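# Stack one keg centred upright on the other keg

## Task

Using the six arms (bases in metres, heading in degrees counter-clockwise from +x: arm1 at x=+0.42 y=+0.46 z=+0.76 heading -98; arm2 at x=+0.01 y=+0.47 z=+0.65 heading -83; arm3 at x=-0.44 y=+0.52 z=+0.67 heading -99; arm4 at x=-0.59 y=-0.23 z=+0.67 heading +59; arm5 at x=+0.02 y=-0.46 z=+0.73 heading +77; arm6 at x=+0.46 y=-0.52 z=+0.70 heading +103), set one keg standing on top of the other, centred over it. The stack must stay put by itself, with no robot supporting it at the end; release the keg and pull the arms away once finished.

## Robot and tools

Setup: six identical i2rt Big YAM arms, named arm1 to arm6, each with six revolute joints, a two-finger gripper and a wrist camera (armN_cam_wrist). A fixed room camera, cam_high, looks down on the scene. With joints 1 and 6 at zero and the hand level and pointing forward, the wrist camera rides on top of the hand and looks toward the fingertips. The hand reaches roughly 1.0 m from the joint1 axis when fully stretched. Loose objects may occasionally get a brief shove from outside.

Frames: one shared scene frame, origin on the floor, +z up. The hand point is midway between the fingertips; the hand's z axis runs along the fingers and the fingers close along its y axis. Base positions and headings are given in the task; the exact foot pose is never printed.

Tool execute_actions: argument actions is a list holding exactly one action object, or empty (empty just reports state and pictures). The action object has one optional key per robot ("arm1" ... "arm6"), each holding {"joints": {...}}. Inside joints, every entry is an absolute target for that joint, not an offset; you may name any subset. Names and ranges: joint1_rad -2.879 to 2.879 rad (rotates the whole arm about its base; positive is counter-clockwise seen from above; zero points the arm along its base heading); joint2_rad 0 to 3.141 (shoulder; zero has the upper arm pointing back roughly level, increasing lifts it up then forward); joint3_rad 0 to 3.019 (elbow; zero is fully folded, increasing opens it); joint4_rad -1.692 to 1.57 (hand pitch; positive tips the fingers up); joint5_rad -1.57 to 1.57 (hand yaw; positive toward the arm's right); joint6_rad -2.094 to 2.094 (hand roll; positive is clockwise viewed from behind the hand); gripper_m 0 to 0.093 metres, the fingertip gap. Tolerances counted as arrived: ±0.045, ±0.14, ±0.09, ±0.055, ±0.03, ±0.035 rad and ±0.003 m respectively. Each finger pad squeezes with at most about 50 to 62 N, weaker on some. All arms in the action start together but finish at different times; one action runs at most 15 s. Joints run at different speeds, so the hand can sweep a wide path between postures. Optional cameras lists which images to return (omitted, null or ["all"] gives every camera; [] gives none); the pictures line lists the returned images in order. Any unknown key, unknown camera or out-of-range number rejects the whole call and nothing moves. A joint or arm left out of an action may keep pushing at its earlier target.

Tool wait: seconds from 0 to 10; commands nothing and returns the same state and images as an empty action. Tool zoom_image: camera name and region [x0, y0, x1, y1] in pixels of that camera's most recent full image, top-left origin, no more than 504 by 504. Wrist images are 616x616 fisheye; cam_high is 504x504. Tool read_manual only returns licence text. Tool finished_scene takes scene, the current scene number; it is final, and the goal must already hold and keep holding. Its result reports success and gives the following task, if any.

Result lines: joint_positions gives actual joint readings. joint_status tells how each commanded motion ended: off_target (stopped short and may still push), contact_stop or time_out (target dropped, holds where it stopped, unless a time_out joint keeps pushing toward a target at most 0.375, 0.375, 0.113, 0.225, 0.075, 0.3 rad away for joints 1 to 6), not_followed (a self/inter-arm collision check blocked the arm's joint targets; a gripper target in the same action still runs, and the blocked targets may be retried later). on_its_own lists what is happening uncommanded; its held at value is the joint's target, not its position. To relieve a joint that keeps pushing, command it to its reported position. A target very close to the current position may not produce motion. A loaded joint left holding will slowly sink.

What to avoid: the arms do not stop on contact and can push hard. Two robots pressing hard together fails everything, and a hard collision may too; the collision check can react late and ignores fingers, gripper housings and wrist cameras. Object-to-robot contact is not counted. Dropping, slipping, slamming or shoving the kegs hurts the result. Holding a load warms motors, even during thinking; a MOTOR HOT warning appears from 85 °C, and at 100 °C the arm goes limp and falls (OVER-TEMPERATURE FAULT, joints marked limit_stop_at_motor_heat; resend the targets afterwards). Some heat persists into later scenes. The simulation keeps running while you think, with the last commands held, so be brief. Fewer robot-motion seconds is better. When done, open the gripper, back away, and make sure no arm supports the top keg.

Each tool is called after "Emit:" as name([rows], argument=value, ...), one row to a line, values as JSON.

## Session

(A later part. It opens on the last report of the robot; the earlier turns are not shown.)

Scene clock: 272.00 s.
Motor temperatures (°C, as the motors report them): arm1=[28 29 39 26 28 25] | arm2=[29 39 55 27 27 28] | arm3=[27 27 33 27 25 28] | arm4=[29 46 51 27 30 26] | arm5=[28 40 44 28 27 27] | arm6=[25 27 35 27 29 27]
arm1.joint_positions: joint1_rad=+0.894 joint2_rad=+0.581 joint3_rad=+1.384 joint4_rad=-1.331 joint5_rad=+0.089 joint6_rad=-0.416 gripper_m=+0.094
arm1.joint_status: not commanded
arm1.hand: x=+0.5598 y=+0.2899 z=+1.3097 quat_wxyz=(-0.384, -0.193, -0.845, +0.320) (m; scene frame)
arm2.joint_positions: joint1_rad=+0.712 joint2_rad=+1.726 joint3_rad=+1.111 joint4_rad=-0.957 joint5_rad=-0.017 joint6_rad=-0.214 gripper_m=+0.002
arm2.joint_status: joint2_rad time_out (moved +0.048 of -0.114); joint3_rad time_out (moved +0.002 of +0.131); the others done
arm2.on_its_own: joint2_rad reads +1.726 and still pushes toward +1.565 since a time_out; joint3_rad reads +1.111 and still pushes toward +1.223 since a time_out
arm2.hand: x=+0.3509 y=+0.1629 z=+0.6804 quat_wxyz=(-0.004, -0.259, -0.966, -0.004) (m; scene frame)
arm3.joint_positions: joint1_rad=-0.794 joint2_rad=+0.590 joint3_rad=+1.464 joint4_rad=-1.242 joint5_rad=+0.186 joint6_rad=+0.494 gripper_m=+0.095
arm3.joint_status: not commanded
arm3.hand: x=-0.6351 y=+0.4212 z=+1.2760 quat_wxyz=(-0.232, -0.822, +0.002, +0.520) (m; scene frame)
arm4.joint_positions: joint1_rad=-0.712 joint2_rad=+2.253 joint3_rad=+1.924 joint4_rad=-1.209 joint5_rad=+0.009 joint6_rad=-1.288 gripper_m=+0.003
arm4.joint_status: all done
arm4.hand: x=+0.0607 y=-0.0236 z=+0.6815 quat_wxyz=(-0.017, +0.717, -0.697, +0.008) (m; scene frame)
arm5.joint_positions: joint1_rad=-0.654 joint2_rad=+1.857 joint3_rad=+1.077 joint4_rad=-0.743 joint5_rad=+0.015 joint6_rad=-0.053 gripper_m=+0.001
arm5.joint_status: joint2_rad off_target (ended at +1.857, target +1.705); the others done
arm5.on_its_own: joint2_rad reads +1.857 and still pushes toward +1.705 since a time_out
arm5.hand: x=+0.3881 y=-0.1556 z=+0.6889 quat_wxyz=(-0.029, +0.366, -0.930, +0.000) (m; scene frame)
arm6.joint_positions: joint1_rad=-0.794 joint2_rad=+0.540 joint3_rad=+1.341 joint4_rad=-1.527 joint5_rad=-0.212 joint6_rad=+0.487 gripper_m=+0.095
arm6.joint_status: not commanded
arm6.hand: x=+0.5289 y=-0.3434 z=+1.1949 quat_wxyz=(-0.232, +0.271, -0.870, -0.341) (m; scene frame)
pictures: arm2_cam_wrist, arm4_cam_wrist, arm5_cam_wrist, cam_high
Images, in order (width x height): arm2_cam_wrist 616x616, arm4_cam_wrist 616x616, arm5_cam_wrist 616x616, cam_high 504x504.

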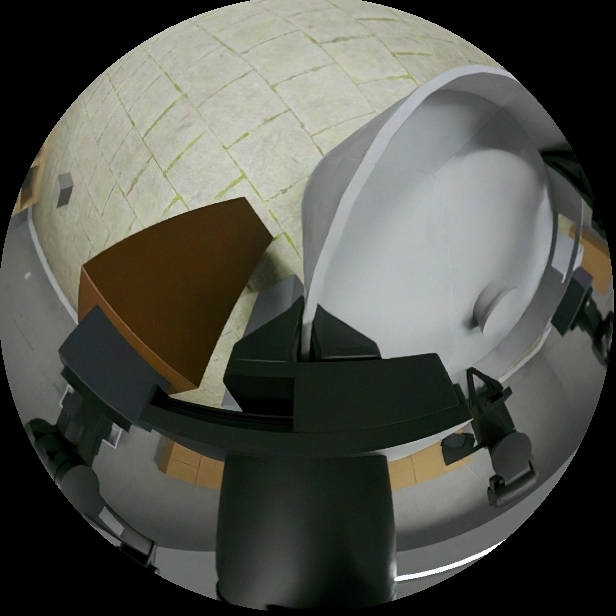

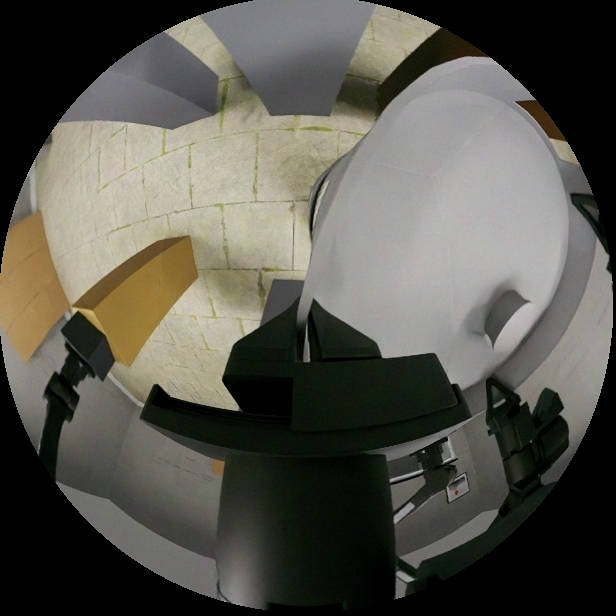

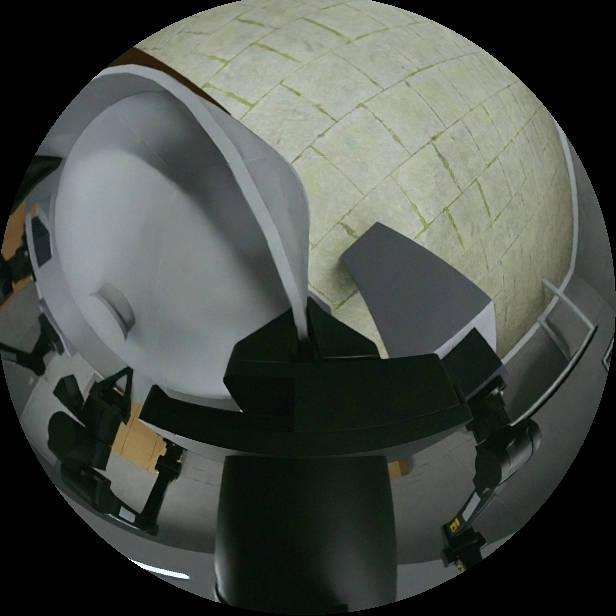

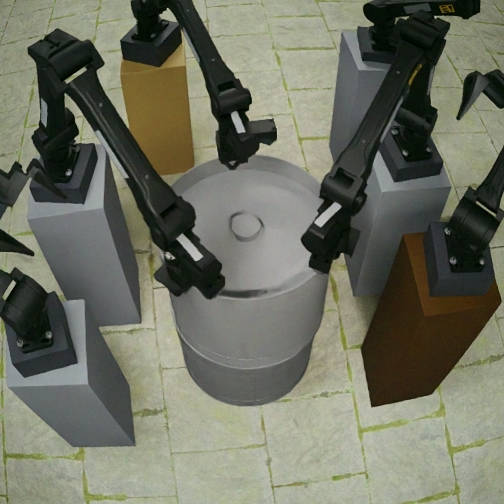

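Emit:
execute_actions([
  {"arm2":{"joints":{"joint1_rad":0.705,"joint2_rad":1.60,"joint3_rad":1.2}},"arm5":{"joints":{"joint2_rad":1.735,"joint3_rad":1.14}}},
], cameras=["cam_high","arm2_cam_wrist","arm5_cam_wrist","arm4_cam_wrist"])

Emit:
zoom_image(camera="cam_high", region=[150, 260, 350, 420])

Scene clock: 275.87 s.
Motor temperatures (°C, as the motors report them): arm1=[28 29 39 26 28 25] | arm2=[29 39 55 27 27 28] | arm3=[27 27 33 27 25 28] | arm4=[29 46 50 27 30 26] | arm5=[28 40 43 28 27 27] | arm6=[25 27 35 27 29 27]
arm1.joint_positions: joint1_rad=+0.894 joint2_rad=+0.581 joint3_rad=+1.384 joint4_rad=-1.331 joint5_rad=+0.089 joint6_rad=-0.416 gripper_m=+0.094
arm1.joint_status: not commanded
arm1.hand: x=+0.5598 y=+0.2899 z=+1.3097 quat_wxyz=(-0.384, -0.193, -0.845, +0.320) (m; scene frame)
arm2.joint_positions: joint1_rad=+0.711 joint2_rad=+1.729 joint3_rad=+1.111 joint4_rad=-0.957 joint5_rad=-0.018 joint6_rad=-0.214 gripper_m=+0.002
arm2.joint_status: all done
arm2.hand: x=+0.3506 y=+0.1629 z=+0.6794 quat_wxyz=(-0.004, -0.260, -0.966, -0.006) (m; scene frame)
arm3.joint_positions: joint1_rad=-0.794 joint2_rad=+0.590 joint3_rad=+1.464 joint4_rad=-1.242 joint5_rad=+0.186 joint6_rad=+0.494 gripper_m=+0.095
arm3.joint_status: not commanded
arm3.hand: x=-0.6351 y=+0.4212 z=+1.2760 quat_wxyz=(-0.232, -0.822, +0.002, +0.520) (m; scene frame)
arm4.joint_positions: joint1_rad=-0.712 joint2_rad=+2.253 joint3_rad=+1.924 joint4_rad=-1.208 joint5_rad=+0.009 joint6_rad=-1.288 gripper_m=+0.003
arm4.joint_status: not commanded
arm4.hand: x=+0.0609 y=-0.0238 z=+0.6815 quat_wxyz=(-0.017, +0.717, -0.697, +0.009) (m; scene frame)
arm5.joint_positions: joint1_rad=-0.654 joint2_rad=+1.859 joint3_rad=+1.077 joint4_rad=-0.743 joint5_rad=+0.016 joint6_rad=-0.053 gripper_m=+0.001
arm5.joint_status: all done
arm5.hand: x=+0.3880 y=-0.1560 z=+0.6879 quat_wxyz=(-0.028, +0.366, -0.930, +0.000) (m; scene frame)
arm6.joint_positions: joint1_rad=-0.794 joint2_rad=+0.540 joint3_rad=+1.341 joint4_rad=-1.527 joint5_rad=-0.212 joint6_rad=+0.487 gripper_m=+0.095
arm6.joint_status: not commanded
arm6.hand: x=+0.5289 y=-0.3434 z=+1.1949 quat_wxyz=(-0.232, +0.271, -0.870, -0.341) (m; scene frame)
pictures: arm2_cam_wrist, arm4_cam_wrist, arm5_cam_wrist, cam_high
Images, in order (width x height): arm2_cam_wrist 616x616, arm4_cam_wrist 616x616, arm5_cam_wrist 616x616, cam_high 504x504.

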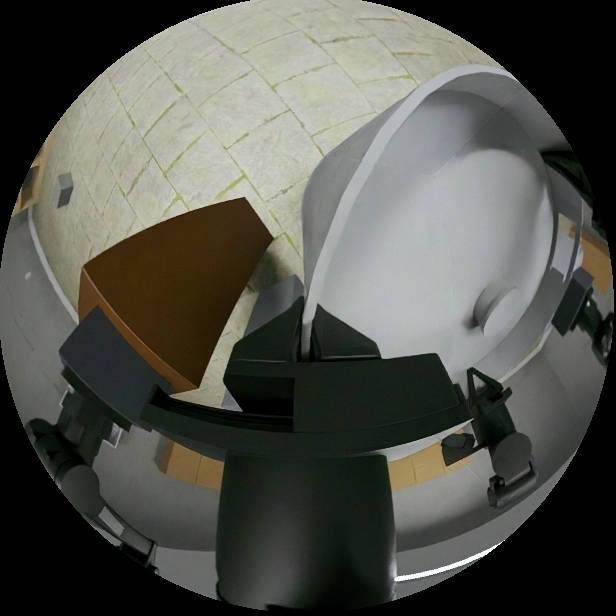

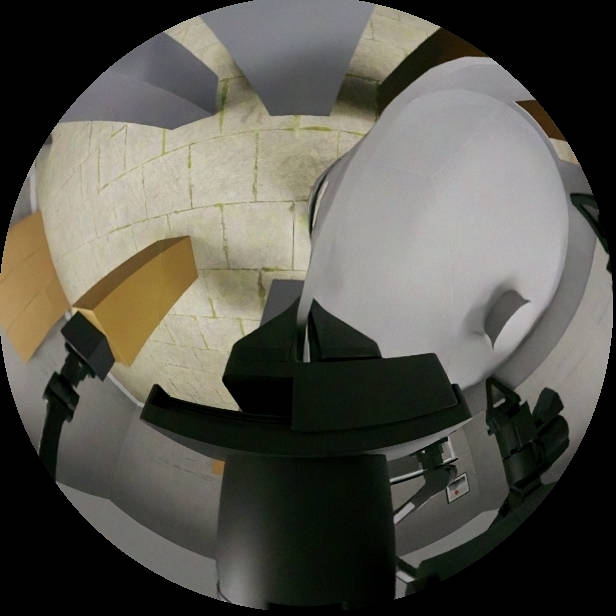

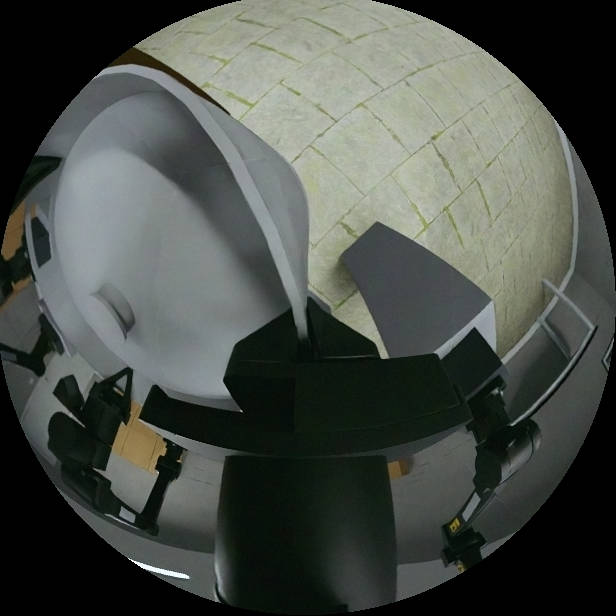

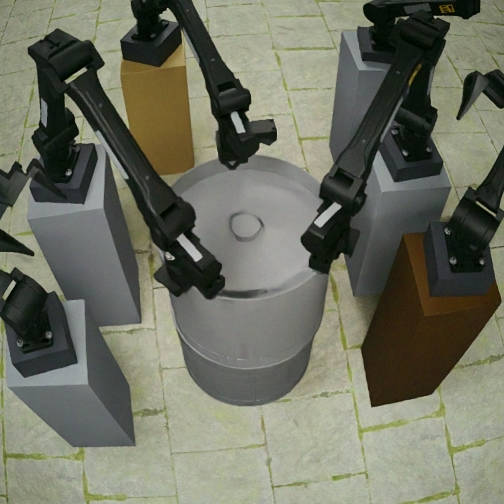

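Region (150, 260, 350, 420) of cam_high's 504x504 image, scaled by 2.520, with more detail than that image has; it fills the top 403 rows of this view, and the rest is white.

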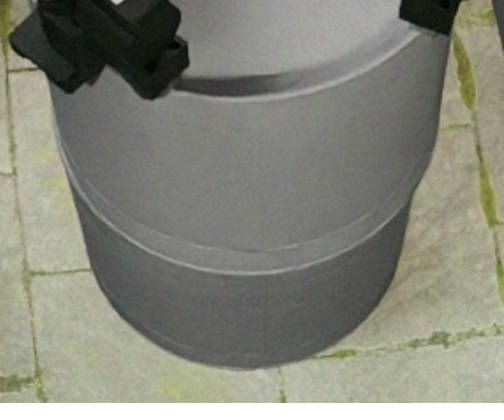

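Emit:
execute_actions([
  {"arm2":{"joints":{"joint1_rad":0.67,"joint2_rad":1.53,"joint3_rad":1.2}},"arm5":{"joints":{"joint1_rad":-0.655,"joint2_rad":1.68,"joint3_rad":1.11}},"arm4":{"joints":{"joint2_rad":2.06,"joint3_rad":1.96,"joint4_rad":-1.24}}},
], cameras=["cam_high","arm2_cam_wrist","arm5_cam_wrist","arm4_cam_wrist"])

Emit:
zoom_image(camera="cam_high", region=[150, 260, 350, 420])

Scene clock: 283.60 s.
Motor temperatures (°C, as the motors report them): arm1=[28 29 39 26 28 25] | arm2=[29 38 53 27 27 28] | arm3=[27 27 33 27 25 28] | arm4=[29 47 49 27 30 26] | arm5=[28 40 42 28 28 27] | arm6=[25 27 35 27 29 27]
arm1.joint_positions: joint1_rad=+0.894 joint2_rad=+0.581 joint3_rad=+1.384 joint4_rad=-1.331 joint5_rad=+0.089 joint6_rad=-0.416 gripper_m=+0.094
arm1.joint_status: not commanded
arm1.hand: x=+0.5598 y=+0.2899 z=+1.3097 quat_wxyz=(-0.384, -0.193, -0.845, +0.320) (m; scene frame)
arm2.joint_positions: joint1_rad=+0.700 joint2_rad=+1.726 joint3_rad=+1.111 joint4_rad=-0.957 joint5_rad=-0.029 joint6_rad=-0.217 gripper_m=+0.002
arm2.joint_status: joint2_rad time_out (moved -0.002 of -0.199); the others done
arm2.on_its_own: joint2_rad reads +1.726 and still pushes toward +1.530 since a time_out
arm2.hand: x=+0.3486 y=+0.1603 z=+0.6805 quat_wxyz=(-0.007, -0.264, -0.964, -0.010) (m; scene frame)
arm3.joint_positions: joint1_rad=-0.794 joint2_rad=+0.590 joint3_rad=+1.464 joint4_rad=-1.242 joint5_rad=+0.186 joint6_rad=+0.494 gripper_m=+0.095
arm3.joint_status: not commanded
arm3.hand: x=-0.6351 y=+0.4212 z=+1.2760 quat_wxyz=(-0.232, -0.822, +0.002, +0.520) (m; scene frame)
arm4.joint_positions: joint1_rad=-0.713 joint2_rad=+2.247 joint3_rad=+1.911 joint4_rad=-1.203 joint5_rad=+0.007 joint6_rad=-1.288 gripper_m=+0.003
arm4.joint_status: joint2_rad time_out (moved -0.006 of -0.193); the others done
arm4.on_its_own: joint2_rad reads +2.247 and still pushes toward +2.060 since a time_out
arm4.hand: x=+0.0585 y=-0.0250 z=+0.6807 quat_wxyz=(-0.017, +0.716, -0.698, +0.007) (m; scene frame)
arm5.joint_positions: joint1_rad=-0.652 joint2_rad=+1.852 joint3_rad=+1.065 joint4_rad=-0.740 joint5_rad=+0.019 joint6_rad=-0.051 gripper_m=+0.001
arm5.joint_status: joint2_rad time_out (moved -0.006 of -0.179); the others done
arm5.on_its_own: joint2_rad reads +1.852 and still pushes toward +1.680 since a time_out
arm5.hand: x=+0.3843 y=-0.1586 z=+0.6874 quat_wxyz=(-0.027, +0.366, -0.930, +0.002) (m; scene frame)
arm6.joint_positions: joint1_rad=-0.794 joint2_rad=+0.540 joint3_rad=+1.341 joint4_rad=-1.527 joint5_rad=-0.212 joint6_rad=+0.487 gripper_m=+0.095
arm6.joint_status: not commanded
arm6.hand: x=+0.5289 y=-0.3434 z=+1.1949 quat_wxyz=(-0.232, +0.271, -0.870, -0.341) (m; scene frame)
pictures: arm2_cam_wrist, arm4_cam_wrist, arm5_cam_wrist, cam_high
Images, in order (width x height): arm2_cam_wrist 616x616, arm4_cam_wrist 616x616, arm5_cam_wrist 616x616, cam_high 504x504.

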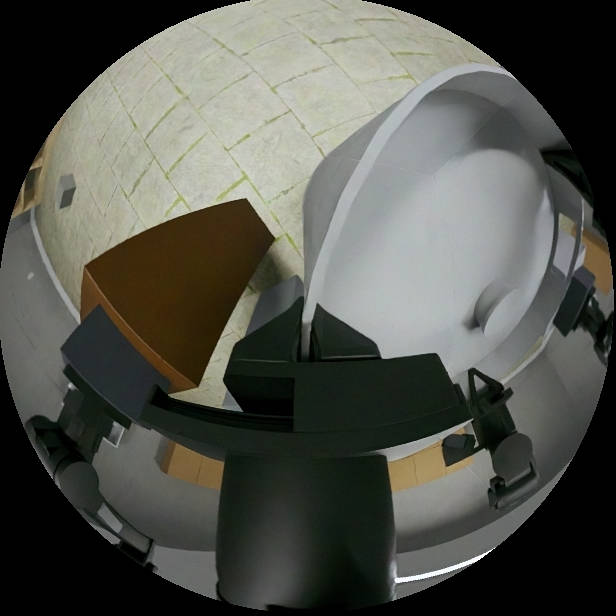

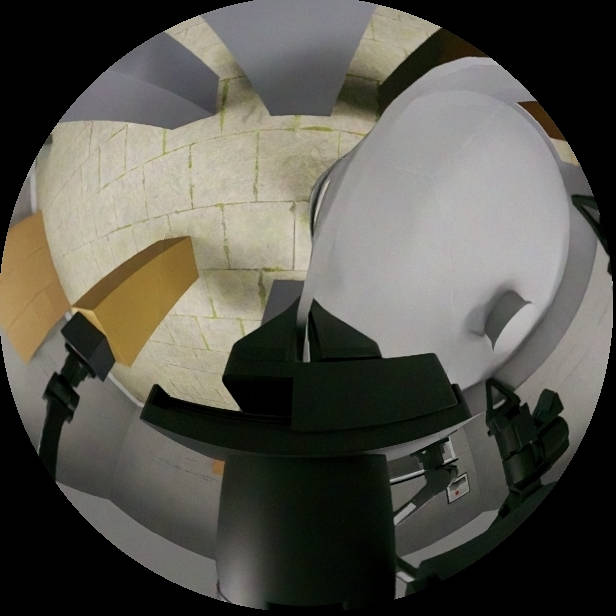

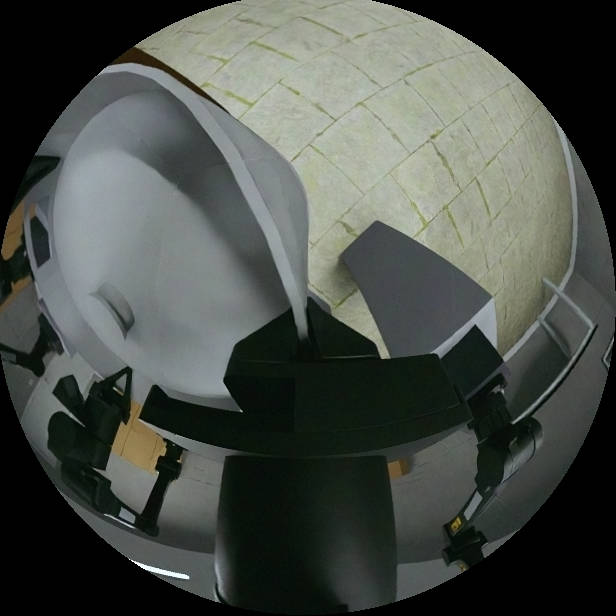

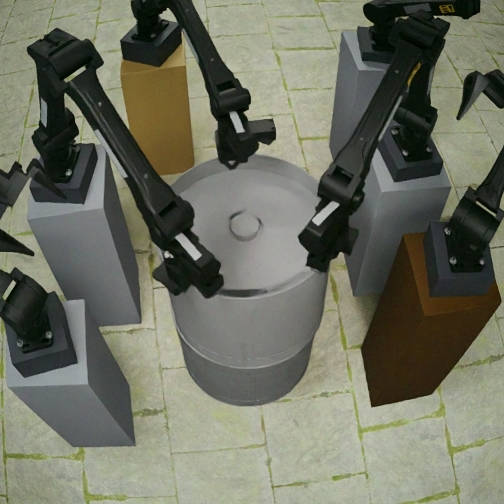

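Region (150, 260, 350, 420) of cam_high's 504x504 image, scaled by 2.520, with more detail than that image has; it fills the top 403 rows of this view, and the rest is white.

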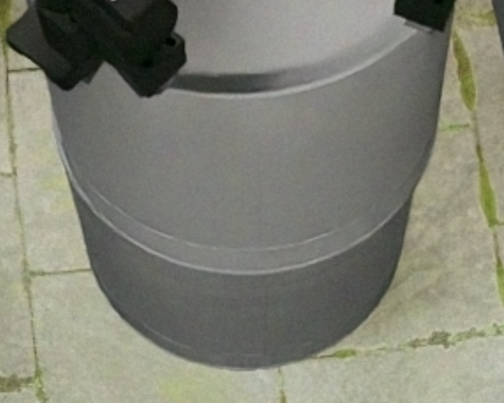

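Emit:
execute_actions([
  {"arm2":{"joints":{"joint2_rad":1.52,"joint3_rad":1.2}},"arm5":{"joints":{"joint2_rad":1.67,"joint3_rad":1.13}},"arm4":{"joints":{"joint2_rad":1.99,"joint3_rad":1.99,"joint4_rad":-1.25}}},
], cameras=["cam_high","arm2_cam_wrist","arm5_cam_wrist","arm4_cam_wrist"])

Emit:
zoom_image(camera="cam_high", region=[150, 260, 350, 420])

Emit:
zoom_image(camera="arm4_cam_wrist", region=[270, 130, 390, 270])

Scene clock: 289.70 s.
Motor temperatures (°C, as the motors report them): arm1=[28 29 39 26 28 25] | arm2=[29 38 53 27 27 28] | arm3=[27 27 33 27 25 28] | arm4=[29 49 48 27 30 26] | arm5=[28 40 42 28 28 27] | arm6=[25 27 35 27 29 27]
arm1.joint_positions: joint1_rad=+0.894 joint2_rad=+0.581 joint3_rad=+1.384 joint4_rad=-1.331 joint5_rad=+0.089 joint6_rad=-0.416 gripper_m=+0.094
arm1.joint_status: not commanded
arm1.hand: x=+0.5598 y=+0.2899 z=+1.3097 quat_wxyz=(-0.384, -0.193, -0.845, +0.320) (m; scene frame)
arm2.joint_positions: joint1_rad=+0.697 joint2_rad=+1.726 joint3_rad=+1.111 joint4_rad=-0.957 joint5_rad=-0.027 joint6_rad=-0.221 gripper_m=+0.002
arm2.joint_status: joint2_rad time_out (moved -0.001 of -0.206); the others done
arm2.on_its_own: joint2_rad reads +1.726 and still pushes toward +1.520 since a time_out
arm2.hand: x=+0.3477 y=+0.1592 z=+0.6808 quat_wxyz=(-0.007, -0.263, -0.965, -0.009) (m; scene frame)
arm3.joint_positions: joint1_rad=-0.794 joint2_rad=+0.590 joint3_rad=+1.464 joint4_rad=-1.242 joint5_rad=+0.186 joint6_rad=+0.494 gripper_m=+0.095
arm3.joint_status: not commanded
arm3.hand: x=-0.6351 y=+0.4212 z=+1.2760 quat_wxyz=(-0.232, -0.822, +0.002, +0.520) (m; scene frame)
arm4.joint_positions: joint1_rad=-0.714 joint2_rad=+2.240 joint3_rad=+1.909 joint4_rad=-1.206 joint5_rad=+0.008 joint6_rad=-1.288 gripper_m=+0.003
arm4.joint_status: joint2_rad time_out (moved -0.007 of -0.257); the others done
arm4.on_its_own: joint2_rad reads +2.240 and still pushes toward +1.990 since a time_out
arm4.hand: x=+0.0582 y=-0.0260 z=+0.6843 quat_wxyz=(-0.017, +0.716, -0.698, +0.008) (m; scene frame)
arm5.joint_positions: joint1_rad=-0.652 joint2_rad=+1.851 joint3_rad=+1.065 joint4_rad=-0.742 joint5_rad=+0.020 joint6_rad=-0.051 gripper_m=+0.001
arm5.joint_status: joint2_rad time_out (moved -0.002 of -0.182); the others done
arm5.on_its_own: joint2_rad reads +1.851 and still pushes toward +1.670 since a time_out
arm5.hand: x=+0.3841 y=-0.1585 z=+0.6882 quat_wxyz=(-0.027, +0.366, -0.930, +0.002) (m; scene frame)
arm6.joint_positions: joint1_rad=-0.794 joint2_rad=+0.540 joint3_rad=+1.341 joint4_rad=-1.527 joint5_rad=-0.212 joint6_rad=+0.487 gripper_m=+0.095
arm6.joint_status: not commanded
arm6.hand: x=+0.5289 y=-0.3434 z=+1.1949 quat_wxyz=(-0.232, +0.271, -0.870, -0.341) (m; scene frame)
pictures: arm2_cam_wrist, arm4_cam_wrist, arm5_cam_wrist, cam_high
Images, in order (width x height): arm2_cam_wrist 616x616, arm4_cam_wrist 616x616, arm5_cam_wrist 616x616, cam_high 504x504.

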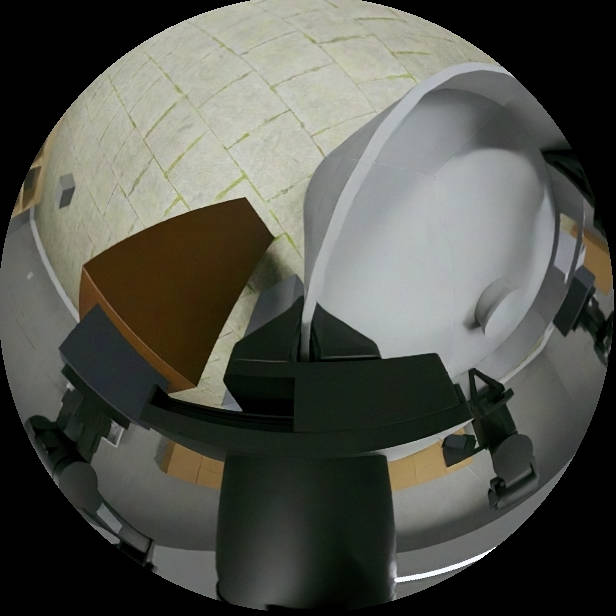

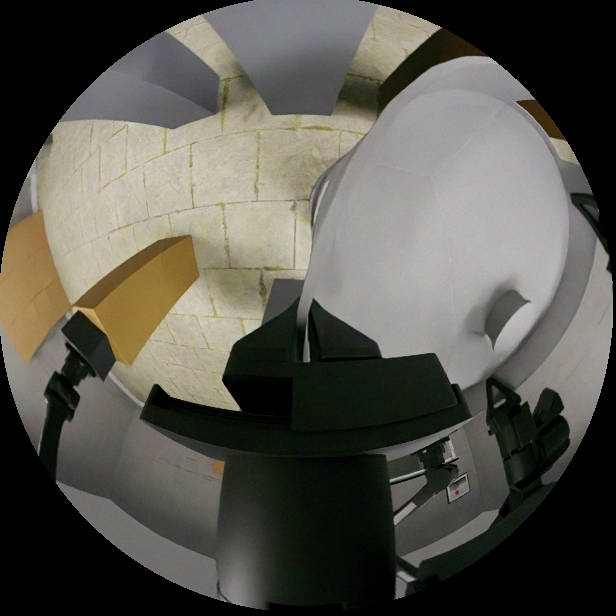

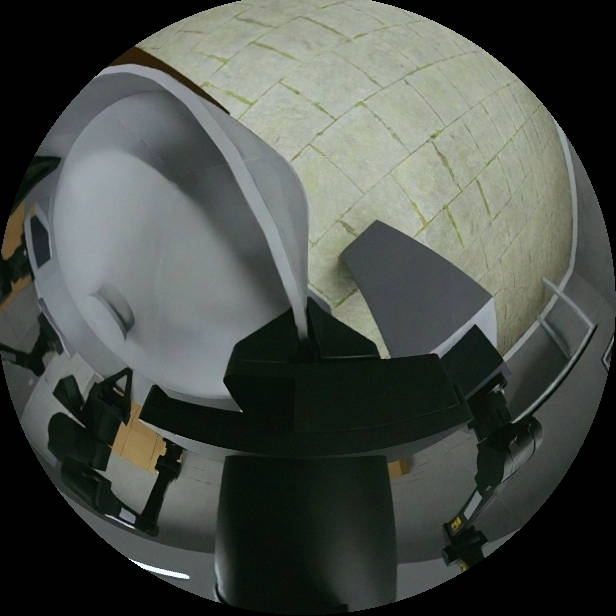

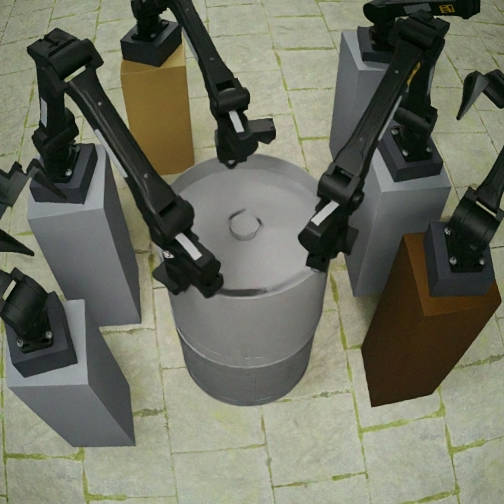

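Region (150, 260, 350, 420) of cam_high's 504x504 image, scaled by 2.520, with more detail than that image has; it fills the top 403 rows of this view, and the rest is white.

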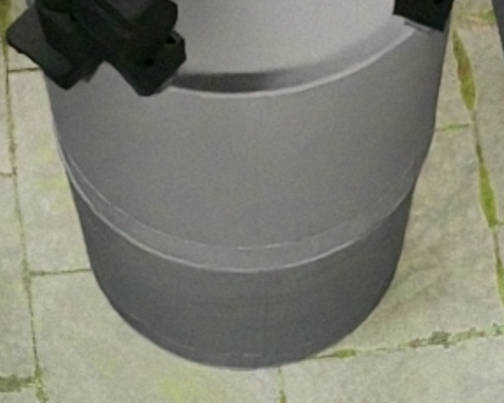

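Region (270, 130, 390, 270) of arm4_cam_wrist's 616x616 image, scaled by 3.600, with more detail than that image has; it fills the left 432 columns of this view, and the rest is white.

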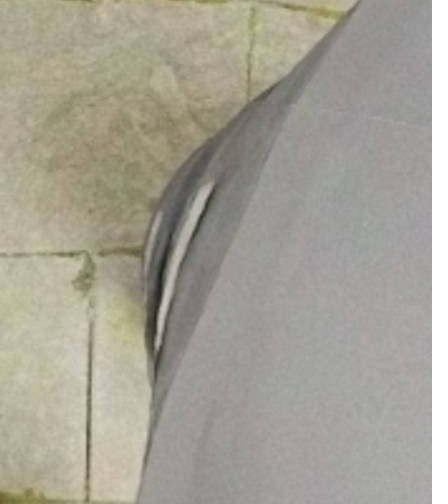

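Emit:
execute_actions([
  {"arm2":{"joints":{"joint1_rad":0.69,"joint2_rad":1.64,"joint3_rad":1.16,"joint4_rad":-0.97}},"arm5":{"joints":{"joint2_rad":1.77,"joint3_rad":1.10,"joint4_rad":-0.755}},"arm4":{"joints":{"joint2_rad":2.13,"joint3_rad":1.955,"joint4_rad":-1.225}}},
], cameras=[])

Emit:
execute_actions([
  {"arm2":{"joints":{"joint1_rad":0.697,"joint2_rad":1.72,"joint3_rad":1.115,"joint4_rad":-0.957}},"arm5":{"joints":{"joint2_rad":1.85,"joint3_rad":1.07,"joint4_rad":-0.742}},"arm4":{"joints":{"joint1_rad":-0.714,"joint2_rad":2.235,"joint3_rad":1.912,"joint4_rad":-1.206}}},
], cameras=["cam_high","arm2_cam_wrist","arm5_cam_wrist","arm4_cam_wrist"])

Emit:
zoom_image(camera="cam_high", region=[150, 260, 350, 420])

Scene clock: 295.73 s.
Motor temperatures (°C, as the motors report them): arm1=[28 29 39 26 28 25] | arm2=[29 39 52 27 28 28] | arm3=[27 27 33 27 25 28] | arm4=[29 52 48 27 30 26] | arm5=[28 41 41 28 28 27] | arm6=[25 27 35 27 29 27]
arm1.joint_positions: joint1_rad=+0.894 joint2_rad=+0.581 joint3_rad=+1.384 joint4_rad=-1.331 joint5_rad=+0.089 joint6_rad=-0.416 gripper_m=+0.094
arm1.joint_status: not commanded
arm1.hand: x=+0.5598 y=+0.2899 z=+1.3097 quat_wxyz=(-0.384, -0.193, -0.845, +0.320) (m; scene frame)
arm2.joint_positions: joint1_rad=+0.697 joint2_rad=+1.734 joint3_rad=+1.111 joint4_rad=-0.945 joint5_rad=-0.023 joint6_rad=-0.221 gripper_m=+0.002
arm2.joint_status: all done
arm2.hand: x=+0.3488 y=+0.1574 z=+0.6771 quat_wxyz=(-0.008, -0.263, -0.965, -0.006) (m; scene frame)
arm3.joint_positions: joint1_rad=-0.794 joint2_rad=+0.590 joint3_rad=+1.464 joint4_rad=-1.242 joint5_rad=+0.186 joint6_rad=+0.494 gripper_m=+0.095
arm3.joint_status: not commanded
arm3.hand: x=-0.6351 y=+0.4212 z=+1.2760 quat_wxyz=(-0.232, -0.822, +0.002, +0.520) (m; scene frame)
arm4.joint_positions: joint1_rad=-0.717 joint2_rad=+2.241 joint3_rad=+1.901 joint4_rad=-1.195 joint5_rad=+0.008 joint6_rad=-1.288 gripper_m=+0.002
arm4.joint_status: all done
arm4.hand: x=+0.0583 y=-0.0280 z=+0.6807 quat_wxyz=(-0.018, +0.715, -0.699, +0.009) (m; scene frame)
arm5.joint_positions: joint1_rad=-0.656 joint2_rad=+1.856 joint3_rad=+1.057 joint4_rad=-0.731 joint5_rad=+0.022 joint6_rad=-0.051 gripper_m=+0.001
arm5.joint_status: all done
arm5.hand: x=+0.3840 y=-0.1620 z=+0.6837 quat_wxyz=(-0.027, +0.364, -0.931, +0.004) (m; scene frame)
arm6.joint_positions: joint1_rad=-0.794 joint2_rad=+0.540 joint3_rad=+1.341 joint4_rad=-1.527 joint5_rad=-0.212 joint6_rad=+0.487 gripper_m=+0.095
arm6.joint_status: not commanded
arm6.hand: x=+0.5289 y=-0.3434 z=+1.1949 quat_wxyz=(-0.232, +0.271, -0.870, -0.341) (m; scene frame)
pictures: none
No camera images: the call's "cameras" was empty. Leave "cameras" out to get every camera's image.

Scene clock: 296.40 s.
Motor temperatures (°C, as the motors report them): arm1=[28 29 39 26 28 25] | arm2=[29 39 51 27 28 28] | arm3=[27 27 33 27 25 28] | arm4=[29 51 47 27 30 26] | arm5=[28 40 41 28 28 27] | arm6=[25 27 35 27 29 27]
arm1.joint_positions: joint1_rad=+0.894 joint2_rad=+0.581 joint3_rad=+1.384 joint4_rad=-1.331 joint5_rad=+0.089 joint6_rad=-0.416 gripper_m=+0.094
arm1.joint_status: not commanded
arm1.hand: x=+0.5598 y=+0.2899 z=+1.3097 quat_wxyz=(-0.384, -0.193, -0.845, +0.320) (m; scene frame)
arm2.joint_positions: joint1_rad=+0.701 joint2_rad=+1.745 joint3_rad=+1.111 joint4_rad=-0.934 joint5_rad=-0.028 joint6_rad=-0.218 gripper_m=+0.002
arm2.joint_status: all done
arm2.hand: x=+0.3515 y=+0.1581 z=+0.6721 quat_wxyz=(-0.009, -0.263, -0.965, -0.009) (m; scene frame)
arm3.joint_positions: joint1_rad=-0.794 joint2_rad=+0.590 joint3_rad=+1.464 joint4_rad=-1.242 joint5_rad=+0.186 joint6_rad=+0.494 gripper_m=+0.095
arm3.joint_status: not commanded
arm3.hand: x=-0.6351 y=+0.4212 z=+1.2760 quat_wxyz=(-0.232, -0.822, +0.002, +0.520) (m; scene frame)
arm4.joint_positions: joint1_rad=-0.718 joint2_rad=+2.245 joint3_rad=+1.898 joint4_rad=-1.181 joint5_rad=+0.008 joint6_rad=-1.288 gripper_m=+0.002
arm4.joint_status: all done
arm4.hand: x=+0.0604 y=-0.0280 z=+0.6777 quat_wxyz=(-0.022, +0.714, -0.700, +0.010) (m; scene frame)
arm5.joint_positions: joint1_rad=-0.662 joint2_rad=+1.867 joint3_rad=+1.055 joint4_rad=-0.716 joint5_rad=+0.020 joint6_rad=-0.052 gripper_m=+0.001
arm5.joint_status: all done
arm5.hand: x=+0.3857 y=-0.1636 z=+0.6781 quat_wxyz=(-0.027, +0.362, -0.932, +0.003) (m; scene frame)
arm6.joint_positions: joint1_rad=-0.794 joint2_rad=+0.540 joint3_rad=+1.341 joint4_rad=-1.527 joint5_rad=-0.212 joint6_rad=+0.487 gripper_m=+0.095
arm6.joint_status: not commanded
arm6.hand: x=+0.5289 y=-0.3434 z=+1.1949 quat_wxyz=(-0.232, +0.271, -0.870, -0.341) (m; scene frame)
pictures: arm2_cam_wrist, arm4_cam_wrist, arm5_cam_wrist, cam_high
Images, in order (width x height): arm2_cam_wrist 616x616, arm4_cam_wrist 616x616, arm5_cam_wrist 616x616, cam_high 504x504.

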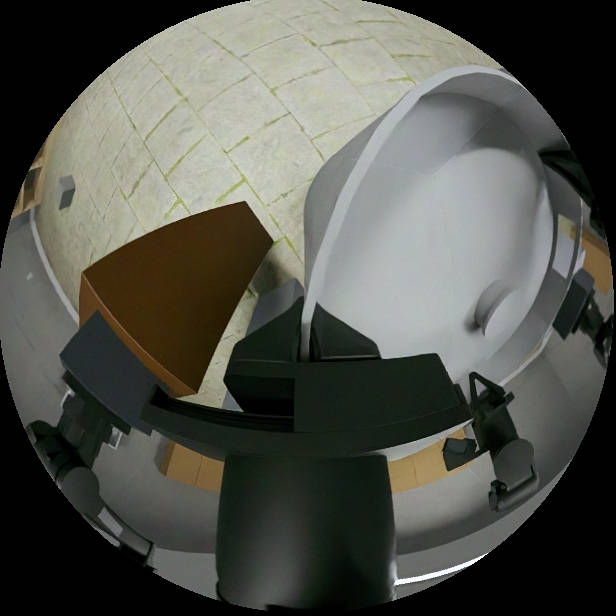

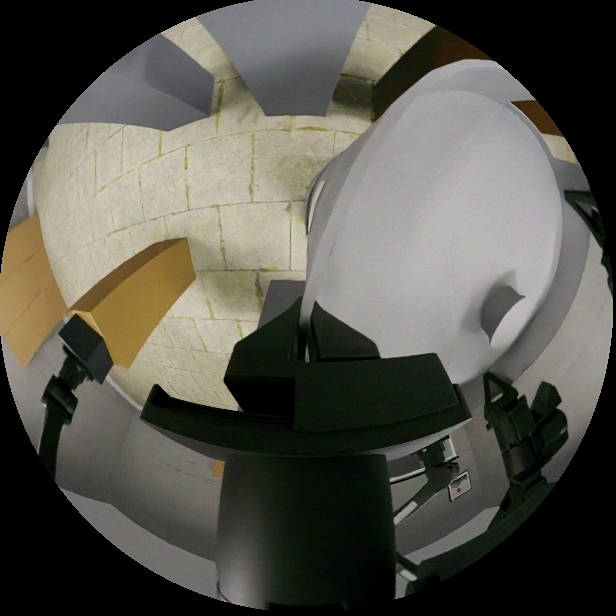

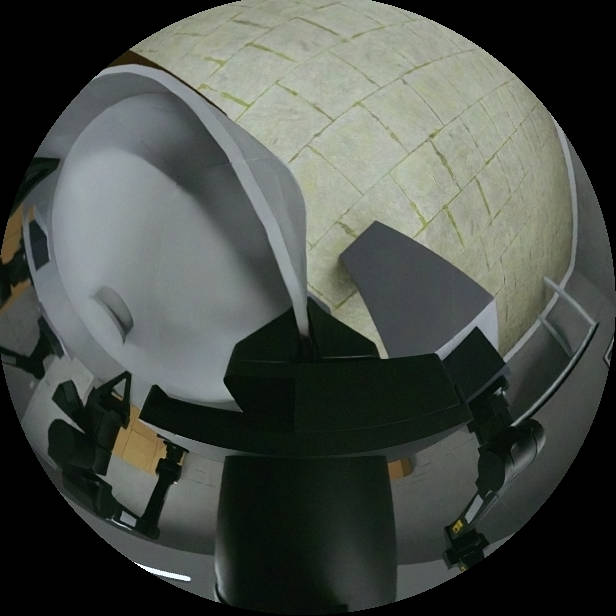

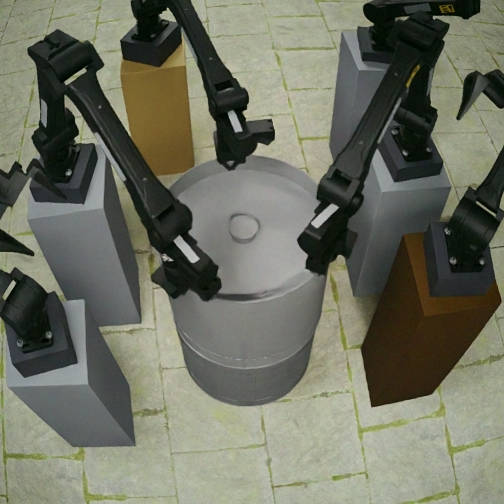

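Region (150, 260, 350, 420) of cam_high's 504x504 image, scaled by 2.520, with more detail than that image has; it fills the top 403 rows of this view, and the rest is white.

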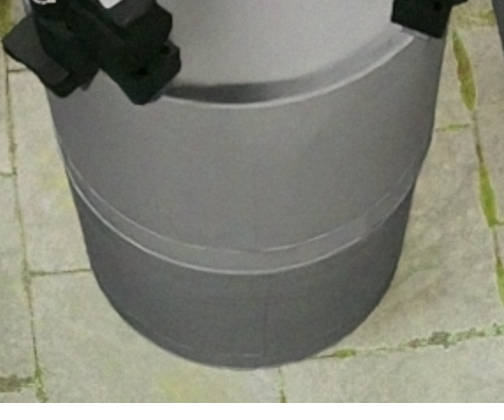

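Emit:
execute_actions([
  {"arm2":{"joints":{"gripper_m":0.08}},"arm5":{"joints":{"gripper_m":0.08}},"arm4":{"joints":{"gripper_m":0.08}}},
], cameras=["cam_high"])

Emit:
execute_actions([
  {"arm2":{"joints":{"joint2_rad":1.55}},"arm5":{"joints":{"joint2_rad":1.69,"joint4_rad":-0.8}},"arm4":{"joints":{"joint2_rad":2.1}}},
], cameras=["cam_high","arm2_cam_wrist","arm5_cam_wrist","arm4_cam_wrist"])

Scene clock: 300.53 s.
Motor temperatures (°C, as the motors report them): arm1=[28 29 39 26 28 25] | arm2=[29 38 49 26 28 28] | arm3=[27 27 33 27 25 28] | arm4=[29 50 46 27 30 26] | arm5=[28 40 41 28 28 27] | arm6=[25 27 35 27 29 27]
arm1.joint_positions: joint1_rad=+0.894 joint2_rad=+0.581 joint3_rad=+1.384 joint4_rad=-1.331 joint5_rad=+0.089 joint6_rad=-0.416 gripper_m=+0.094
arm1.joint_status: not commanded
arm1.hand: x=+0.5598 y=+0.2899 z=+1.3097 quat_wxyz=(-0.384, -0.193, -0.845, +0.320) (m; scene frame)
arm2.joint_positions: joint1_rad=+0.708 joint2_rad=+1.744 joint3_rad=+1.111 joint4_rad=-0.944 joint5_rad=-0.002 joint6_rad=-0.218 gripper_m=+0.080
arm2.joint_status: all done
arm2.hand: x=+0.3488 y=+0.1589 z=+0.6726 quat_wxyz=(+0.002, -0.259, -0.966, +0.000) (m; scene frame)
arm3.joint_positions: joint1_rad=-0.794 joint2_rad=+0.590 joint3_rad=+1.464 joint4_rad=-1.242 joint5_rad=+0.186 joint6_rad=+0.494 gripper_m=+0.095
arm3.joint_status: not commanded
arm3.hand: x=-0.6351 y=+0.4212 z=+1.2760 quat_wxyz=(-0.232, -0.822, +0.002, +0.520) (m; scene frame)
arm4.joint_positions: joint1_rad=-0.717 joint2_rad=+2.240 joint3_rad=+1.905 joint4_rad=-1.197 joint5_rad=+0.003 joint6_rad=-1.288 gripper_m=+0.080
arm4.joint_status: all done
arm4.hand: x=+0.0593 y=-0.0268 z=+0.6833 quat_wxyz=(-0.021, +0.715, -0.699, +0.007) (m; scene frame)
arm5.joint_positions: joint1_rad=-0.661 joint2_rad=+1.865 joint3_rad=+1.055 joint4_rad=-0.732 joint5_rad=+0.005 joint6_rad=-0.052 gripper_m=+0.080
arm5.joint_status: all done
arm5.hand: x=+0.3813 y=-0.1636 z=+0.6791 quat_wxyz=(-0.018, +0.362, -0.932, -0.002) (m; scene frame)
arm6.joint_positions: joint1_rad=-0.794 joint2_rad=+0.540 joint3_rad=+1.341 joint4_rad=-1.527 joint5_rad=-0.212 joint6_rad=+0.487 gripper_m=+0.095
arm6.joint_status: not commanded
arm6.hand: x=+0.5289 y=-0.3434 z=+1.1949 quat_wxyz=(-0.232, +0.271, -0.870, -0.341) (m; scene frame)
pictures: cam_high
Images, in order (width x height): cam_high 504x504.

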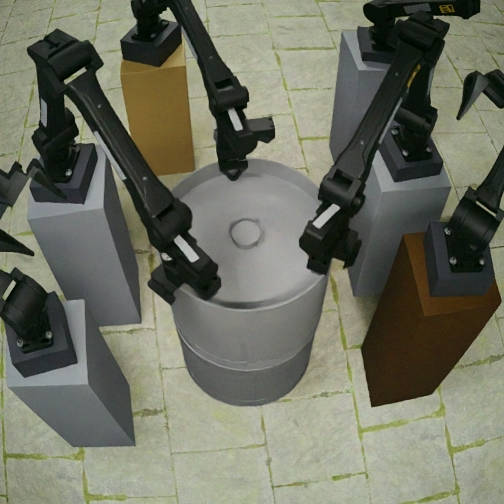

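Scene clock: 301.77 s.
Motor temperatures (°C, as the motors report them): arm1=[28 29 39 26 28 25] | arm2=[29 37 49 26 28 28] | arm3=[27 27 33 27 25 28] | arm4=[29 49 45 27 30 26] | arm5=[28 39 40 28 28 27] | arm6=[25 27 35 27 29 27]
arm1.joint_positions: joint1_rad=+0.894 joint2_rad=+0.581 joint3_rad=+1.384 joint4_rad=-1.331 joint5_rad=+0.089 joint6_rad=-0.416 gripper_m=+0.094
arm1.joint_status: not commanded
arm1.hand: x=+0.5598 y=+0.2899 z=+1.3097 quat_wxyz=(-0.384, -0.193, -0.845, +0.320) (m; scene frame)
arm2.joint_positions: joint1_rad=+0.708 joint2_rad=+1.538 joint3_rad=+1.111 joint4_rad=-0.946 joint5_rad=-0.002 joint6_rad=-0.218 gripper_m=+0.080
arm2.joint_status: all done
arm2.hand: x=+0.3584 y=+0.1507 z=+0.7647 quat_wxyz=(-0.089, -0.258, -0.961, +0.048) (m; scene frame)
arm3.joint_positions: joint1_rad=-0.794 joint2_rad=+0.590 joint3_rad=+1.464 joint4_rad=-1.242 joint5_rad=+0.186 joint6_rad=+0.494 gripper_m=+0.095
arm3.joint_status: not commanded
arm3.hand: x=-0.6351 y=+0.4212 z=+1.2760 quat_wxyz=(-0.232, -0.822, +0.002, +0.520) (m; scene frame)
arm4.joint_positions: joint1_rad=-0.717 joint2_rad=+2.094 joint3_rad=+1.905 joint4_rad=-1.199 joint5_rad=+0.003 joint6_rad=-1.288 gripper_m=+0.080
arm4.joint_status: all done
arm4.hand: x=+0.0681 y=-0.0251 z=+0.7799 quat_wxyz=(-0.084, +0.711, -0.697, +0.041) (m; scene frame)
arm5.joint_positions: joint1_rad=-0.661 joint2_rad=+1.672 joint3_rad=+1.055 joint4_rad=-0.791 joint5_rad=+0.005 joint6_rad=-0.052 gripper_m=+0.080
arm5.joint_status: all done
arm5.hand: x=+0.3900 y=-0.1562 z=+0.7651 quat_wxyz=(-0.082, +0.361, -0.929, -0.023) (m; scene frame)
arm6.joint_positions: joint1_rad=-0.794 joint2_rad=+0.540 joint3_rad=+1.341 joint4_rad=-1.527 joint5_rad=-0.212 joint6_rad=+0.487 gripper_m=+0.095
arm6.joint_status: not commanded
arm6.hand: x=+0.5289 y=-0.3434 z=+1.1949 quat_wxyz=(-0.232, +0.271, -0.870, -0.341) (m; scene frame)
pictures: arm2_cam_wrist, arm4_cam_wrist, arm5_cam_wrist, cam_high
Images, in order (width x height): arm2_cam_wrist 616x616, arm4_cam_wrist 616x616, arm5_cam_wrist 616x616, cam_high 504x504.

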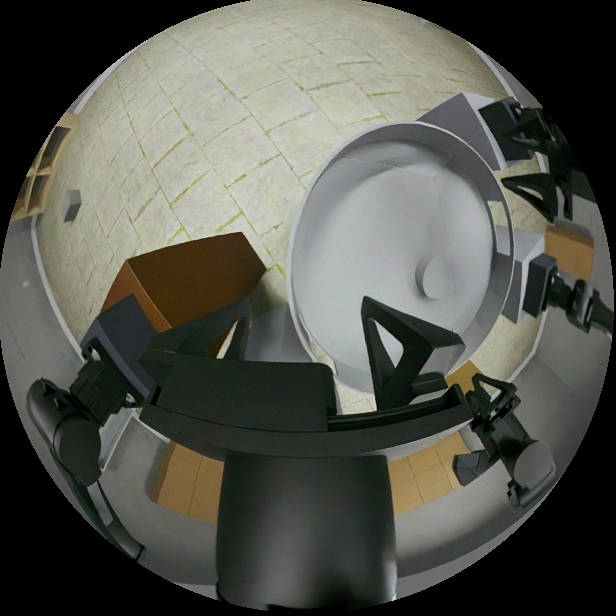

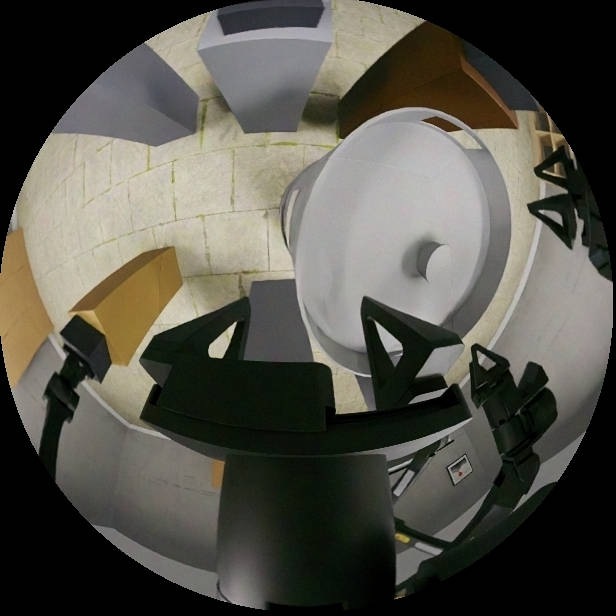

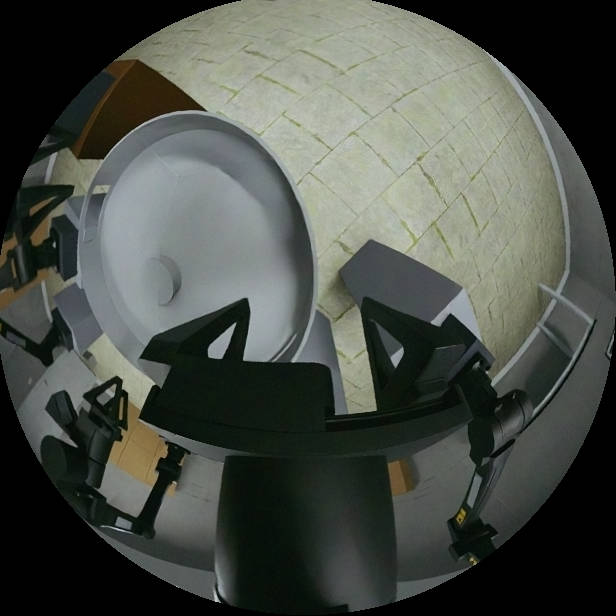

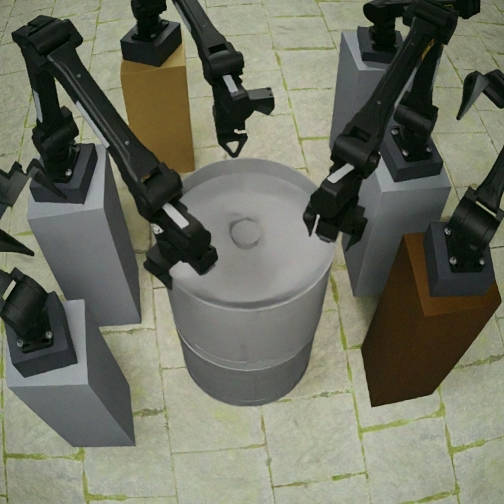

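Emit:
execute_actions([
  {"arm2":{"joints":{"joint2_rad":1.15}},"arm5":{"joints":{"joint2_rad":1.25}},"arm4":{"joints":{"joint2_rad":1.6,"joint3_rad":1.5}}},
], cameras=["cam_high","arm2_cam_wrist","arm5_cam_wrist"])

Emit:
zoom_image(camera="cam_high", region=[130,130,370,430])

Scene clock: 315.47 s.
Motor temperatures (°C, as the motors report them): arm1=[28 29 39 26 28 25] | arm2=[29 35 45 26 27 28] | arm3=[27 27 34 27 25 28] | arm4=[29 46 43 27 30 26] | arm5=[28 37 40 28 27 27] | arm6=[25 27 35 27 29 27]
arm1.joint_positions: joint1_rad=+0.894 joint2_rad=+0.581 joint3_rad=+1.384 joint4_rad=-1.331 joint5_rad=+0.089 joint6_rad=-0.416 gripper_m=+0.094
arm1.joint_status: not commanded
arm1.hand: x=+0.5598 y=+0.2899 z=+1.3097 quat_wxyz=(-0.384, -0.193, -0.845, +0.320) (m; scene frame)
arm2.joint_positions: joint1_rad=+0.708 joint2_rad=+1.140 joint3_rad=+1.111 joint4_rad=-0.946 joint5_rad=-0.002 joint6_rad=-0.218 gripper_m=+0.080
arm2.joint_status: all done
arm2.hand: x=+0.3377 y=+0.1708 z=+0.9406 quat_wxyz=(-0.261, -0.247, -0.923, +0.138) (m; scene frame)
arm3.joint_positions: joint1_rad=-0.794 joint2_rad=+0.590 joint3_rad=+1.464 joint4_rad=-1.242 joint5_rad=+0.186 joint6_rad=+0.494 gripper_m=+0.095
arm3.joint_status: not commanded
arm3.hand: x=-0.6351 y=+0.4212 z=+1.2760 quat_wxyz=(-0.232, -0.822, +0.002, +0.520) (m; scene frame)
arm4.joint_positions: joint1_rad=-0.717 joint2_rad=+1.604 joint3_rad=+1.501 joint4_rad=-1.202 joint5_rad=+0.003 joint6_rad=-1.288 gripper_m=+0.080
arm4.joint_status: all done
arm4.hand: x=-0.0686 y=-0.0693 z=+0.8984 quat_wxyz=(-0.121, +0.708, -0.693, +0.061) (m; scene frame)
arm5.joint_positions: joint1_rad=-0.661 joint2_rad=+1.231 joint3_rad=+1.055 joint4_rad=-0.792 joint5_rad=+0.005 joint6_rad=-0.052 gripper_m=+0.080
arm5.joint_status: all done
arm5.hand: x=+0.3856 y=-0.1593 z=+0.9688 quat_wxyz=(-0.286, +0.345, -0.889, -0.091) (m; scene frame)
arm6.joint_positions: joint1_rad=-0.794 joint2_rad=+0.540 joint3_rad=+1.341 joint4_rad=-1.527 joint5_rad=-0.212 joint6_rad=+0.487 gripper_m=+0.095
arm6.joint_status: not commanded
arm6.hand: x=+0.5289 y=-0.3434 z=+1.1949 quat_wxyz=(-0.232, +0.271, -0.870, -0.341) (m; scene frame)
pictures: arm2_cam_wrist, arm5_cam_wrist, cam_high
Images, in order (width x height): arm2_cam_wrist 616x616, arm5_cam_wrist 616x616, cam_high 504x504.

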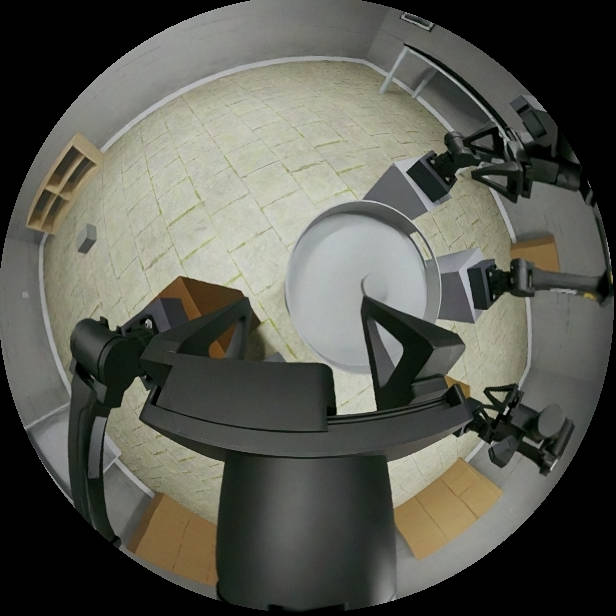

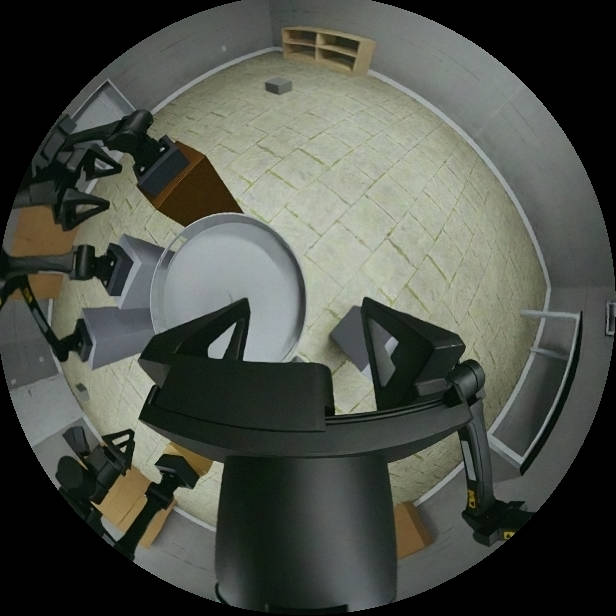

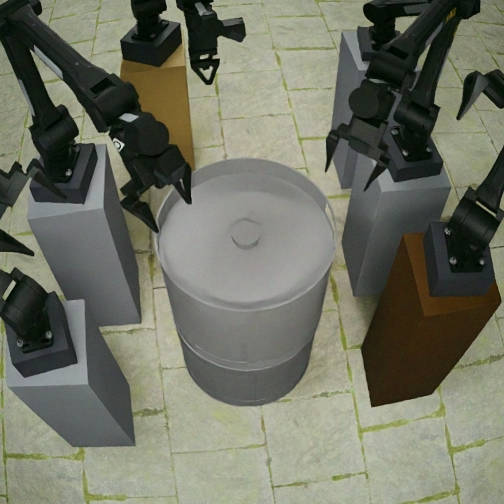

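Region (130, 130, 370, 430) of cam_high's 504x504 image, scaled by 1.680, with more detail than that image has; it fills the left 403 columns of this view, and the rest is white.

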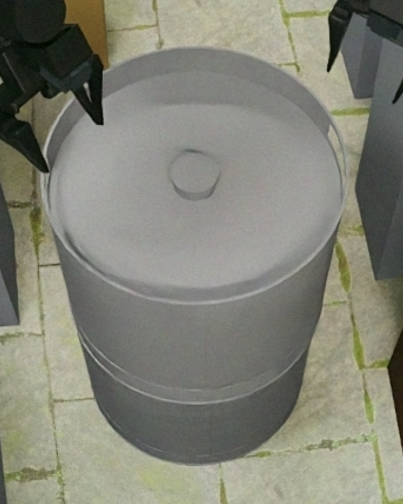

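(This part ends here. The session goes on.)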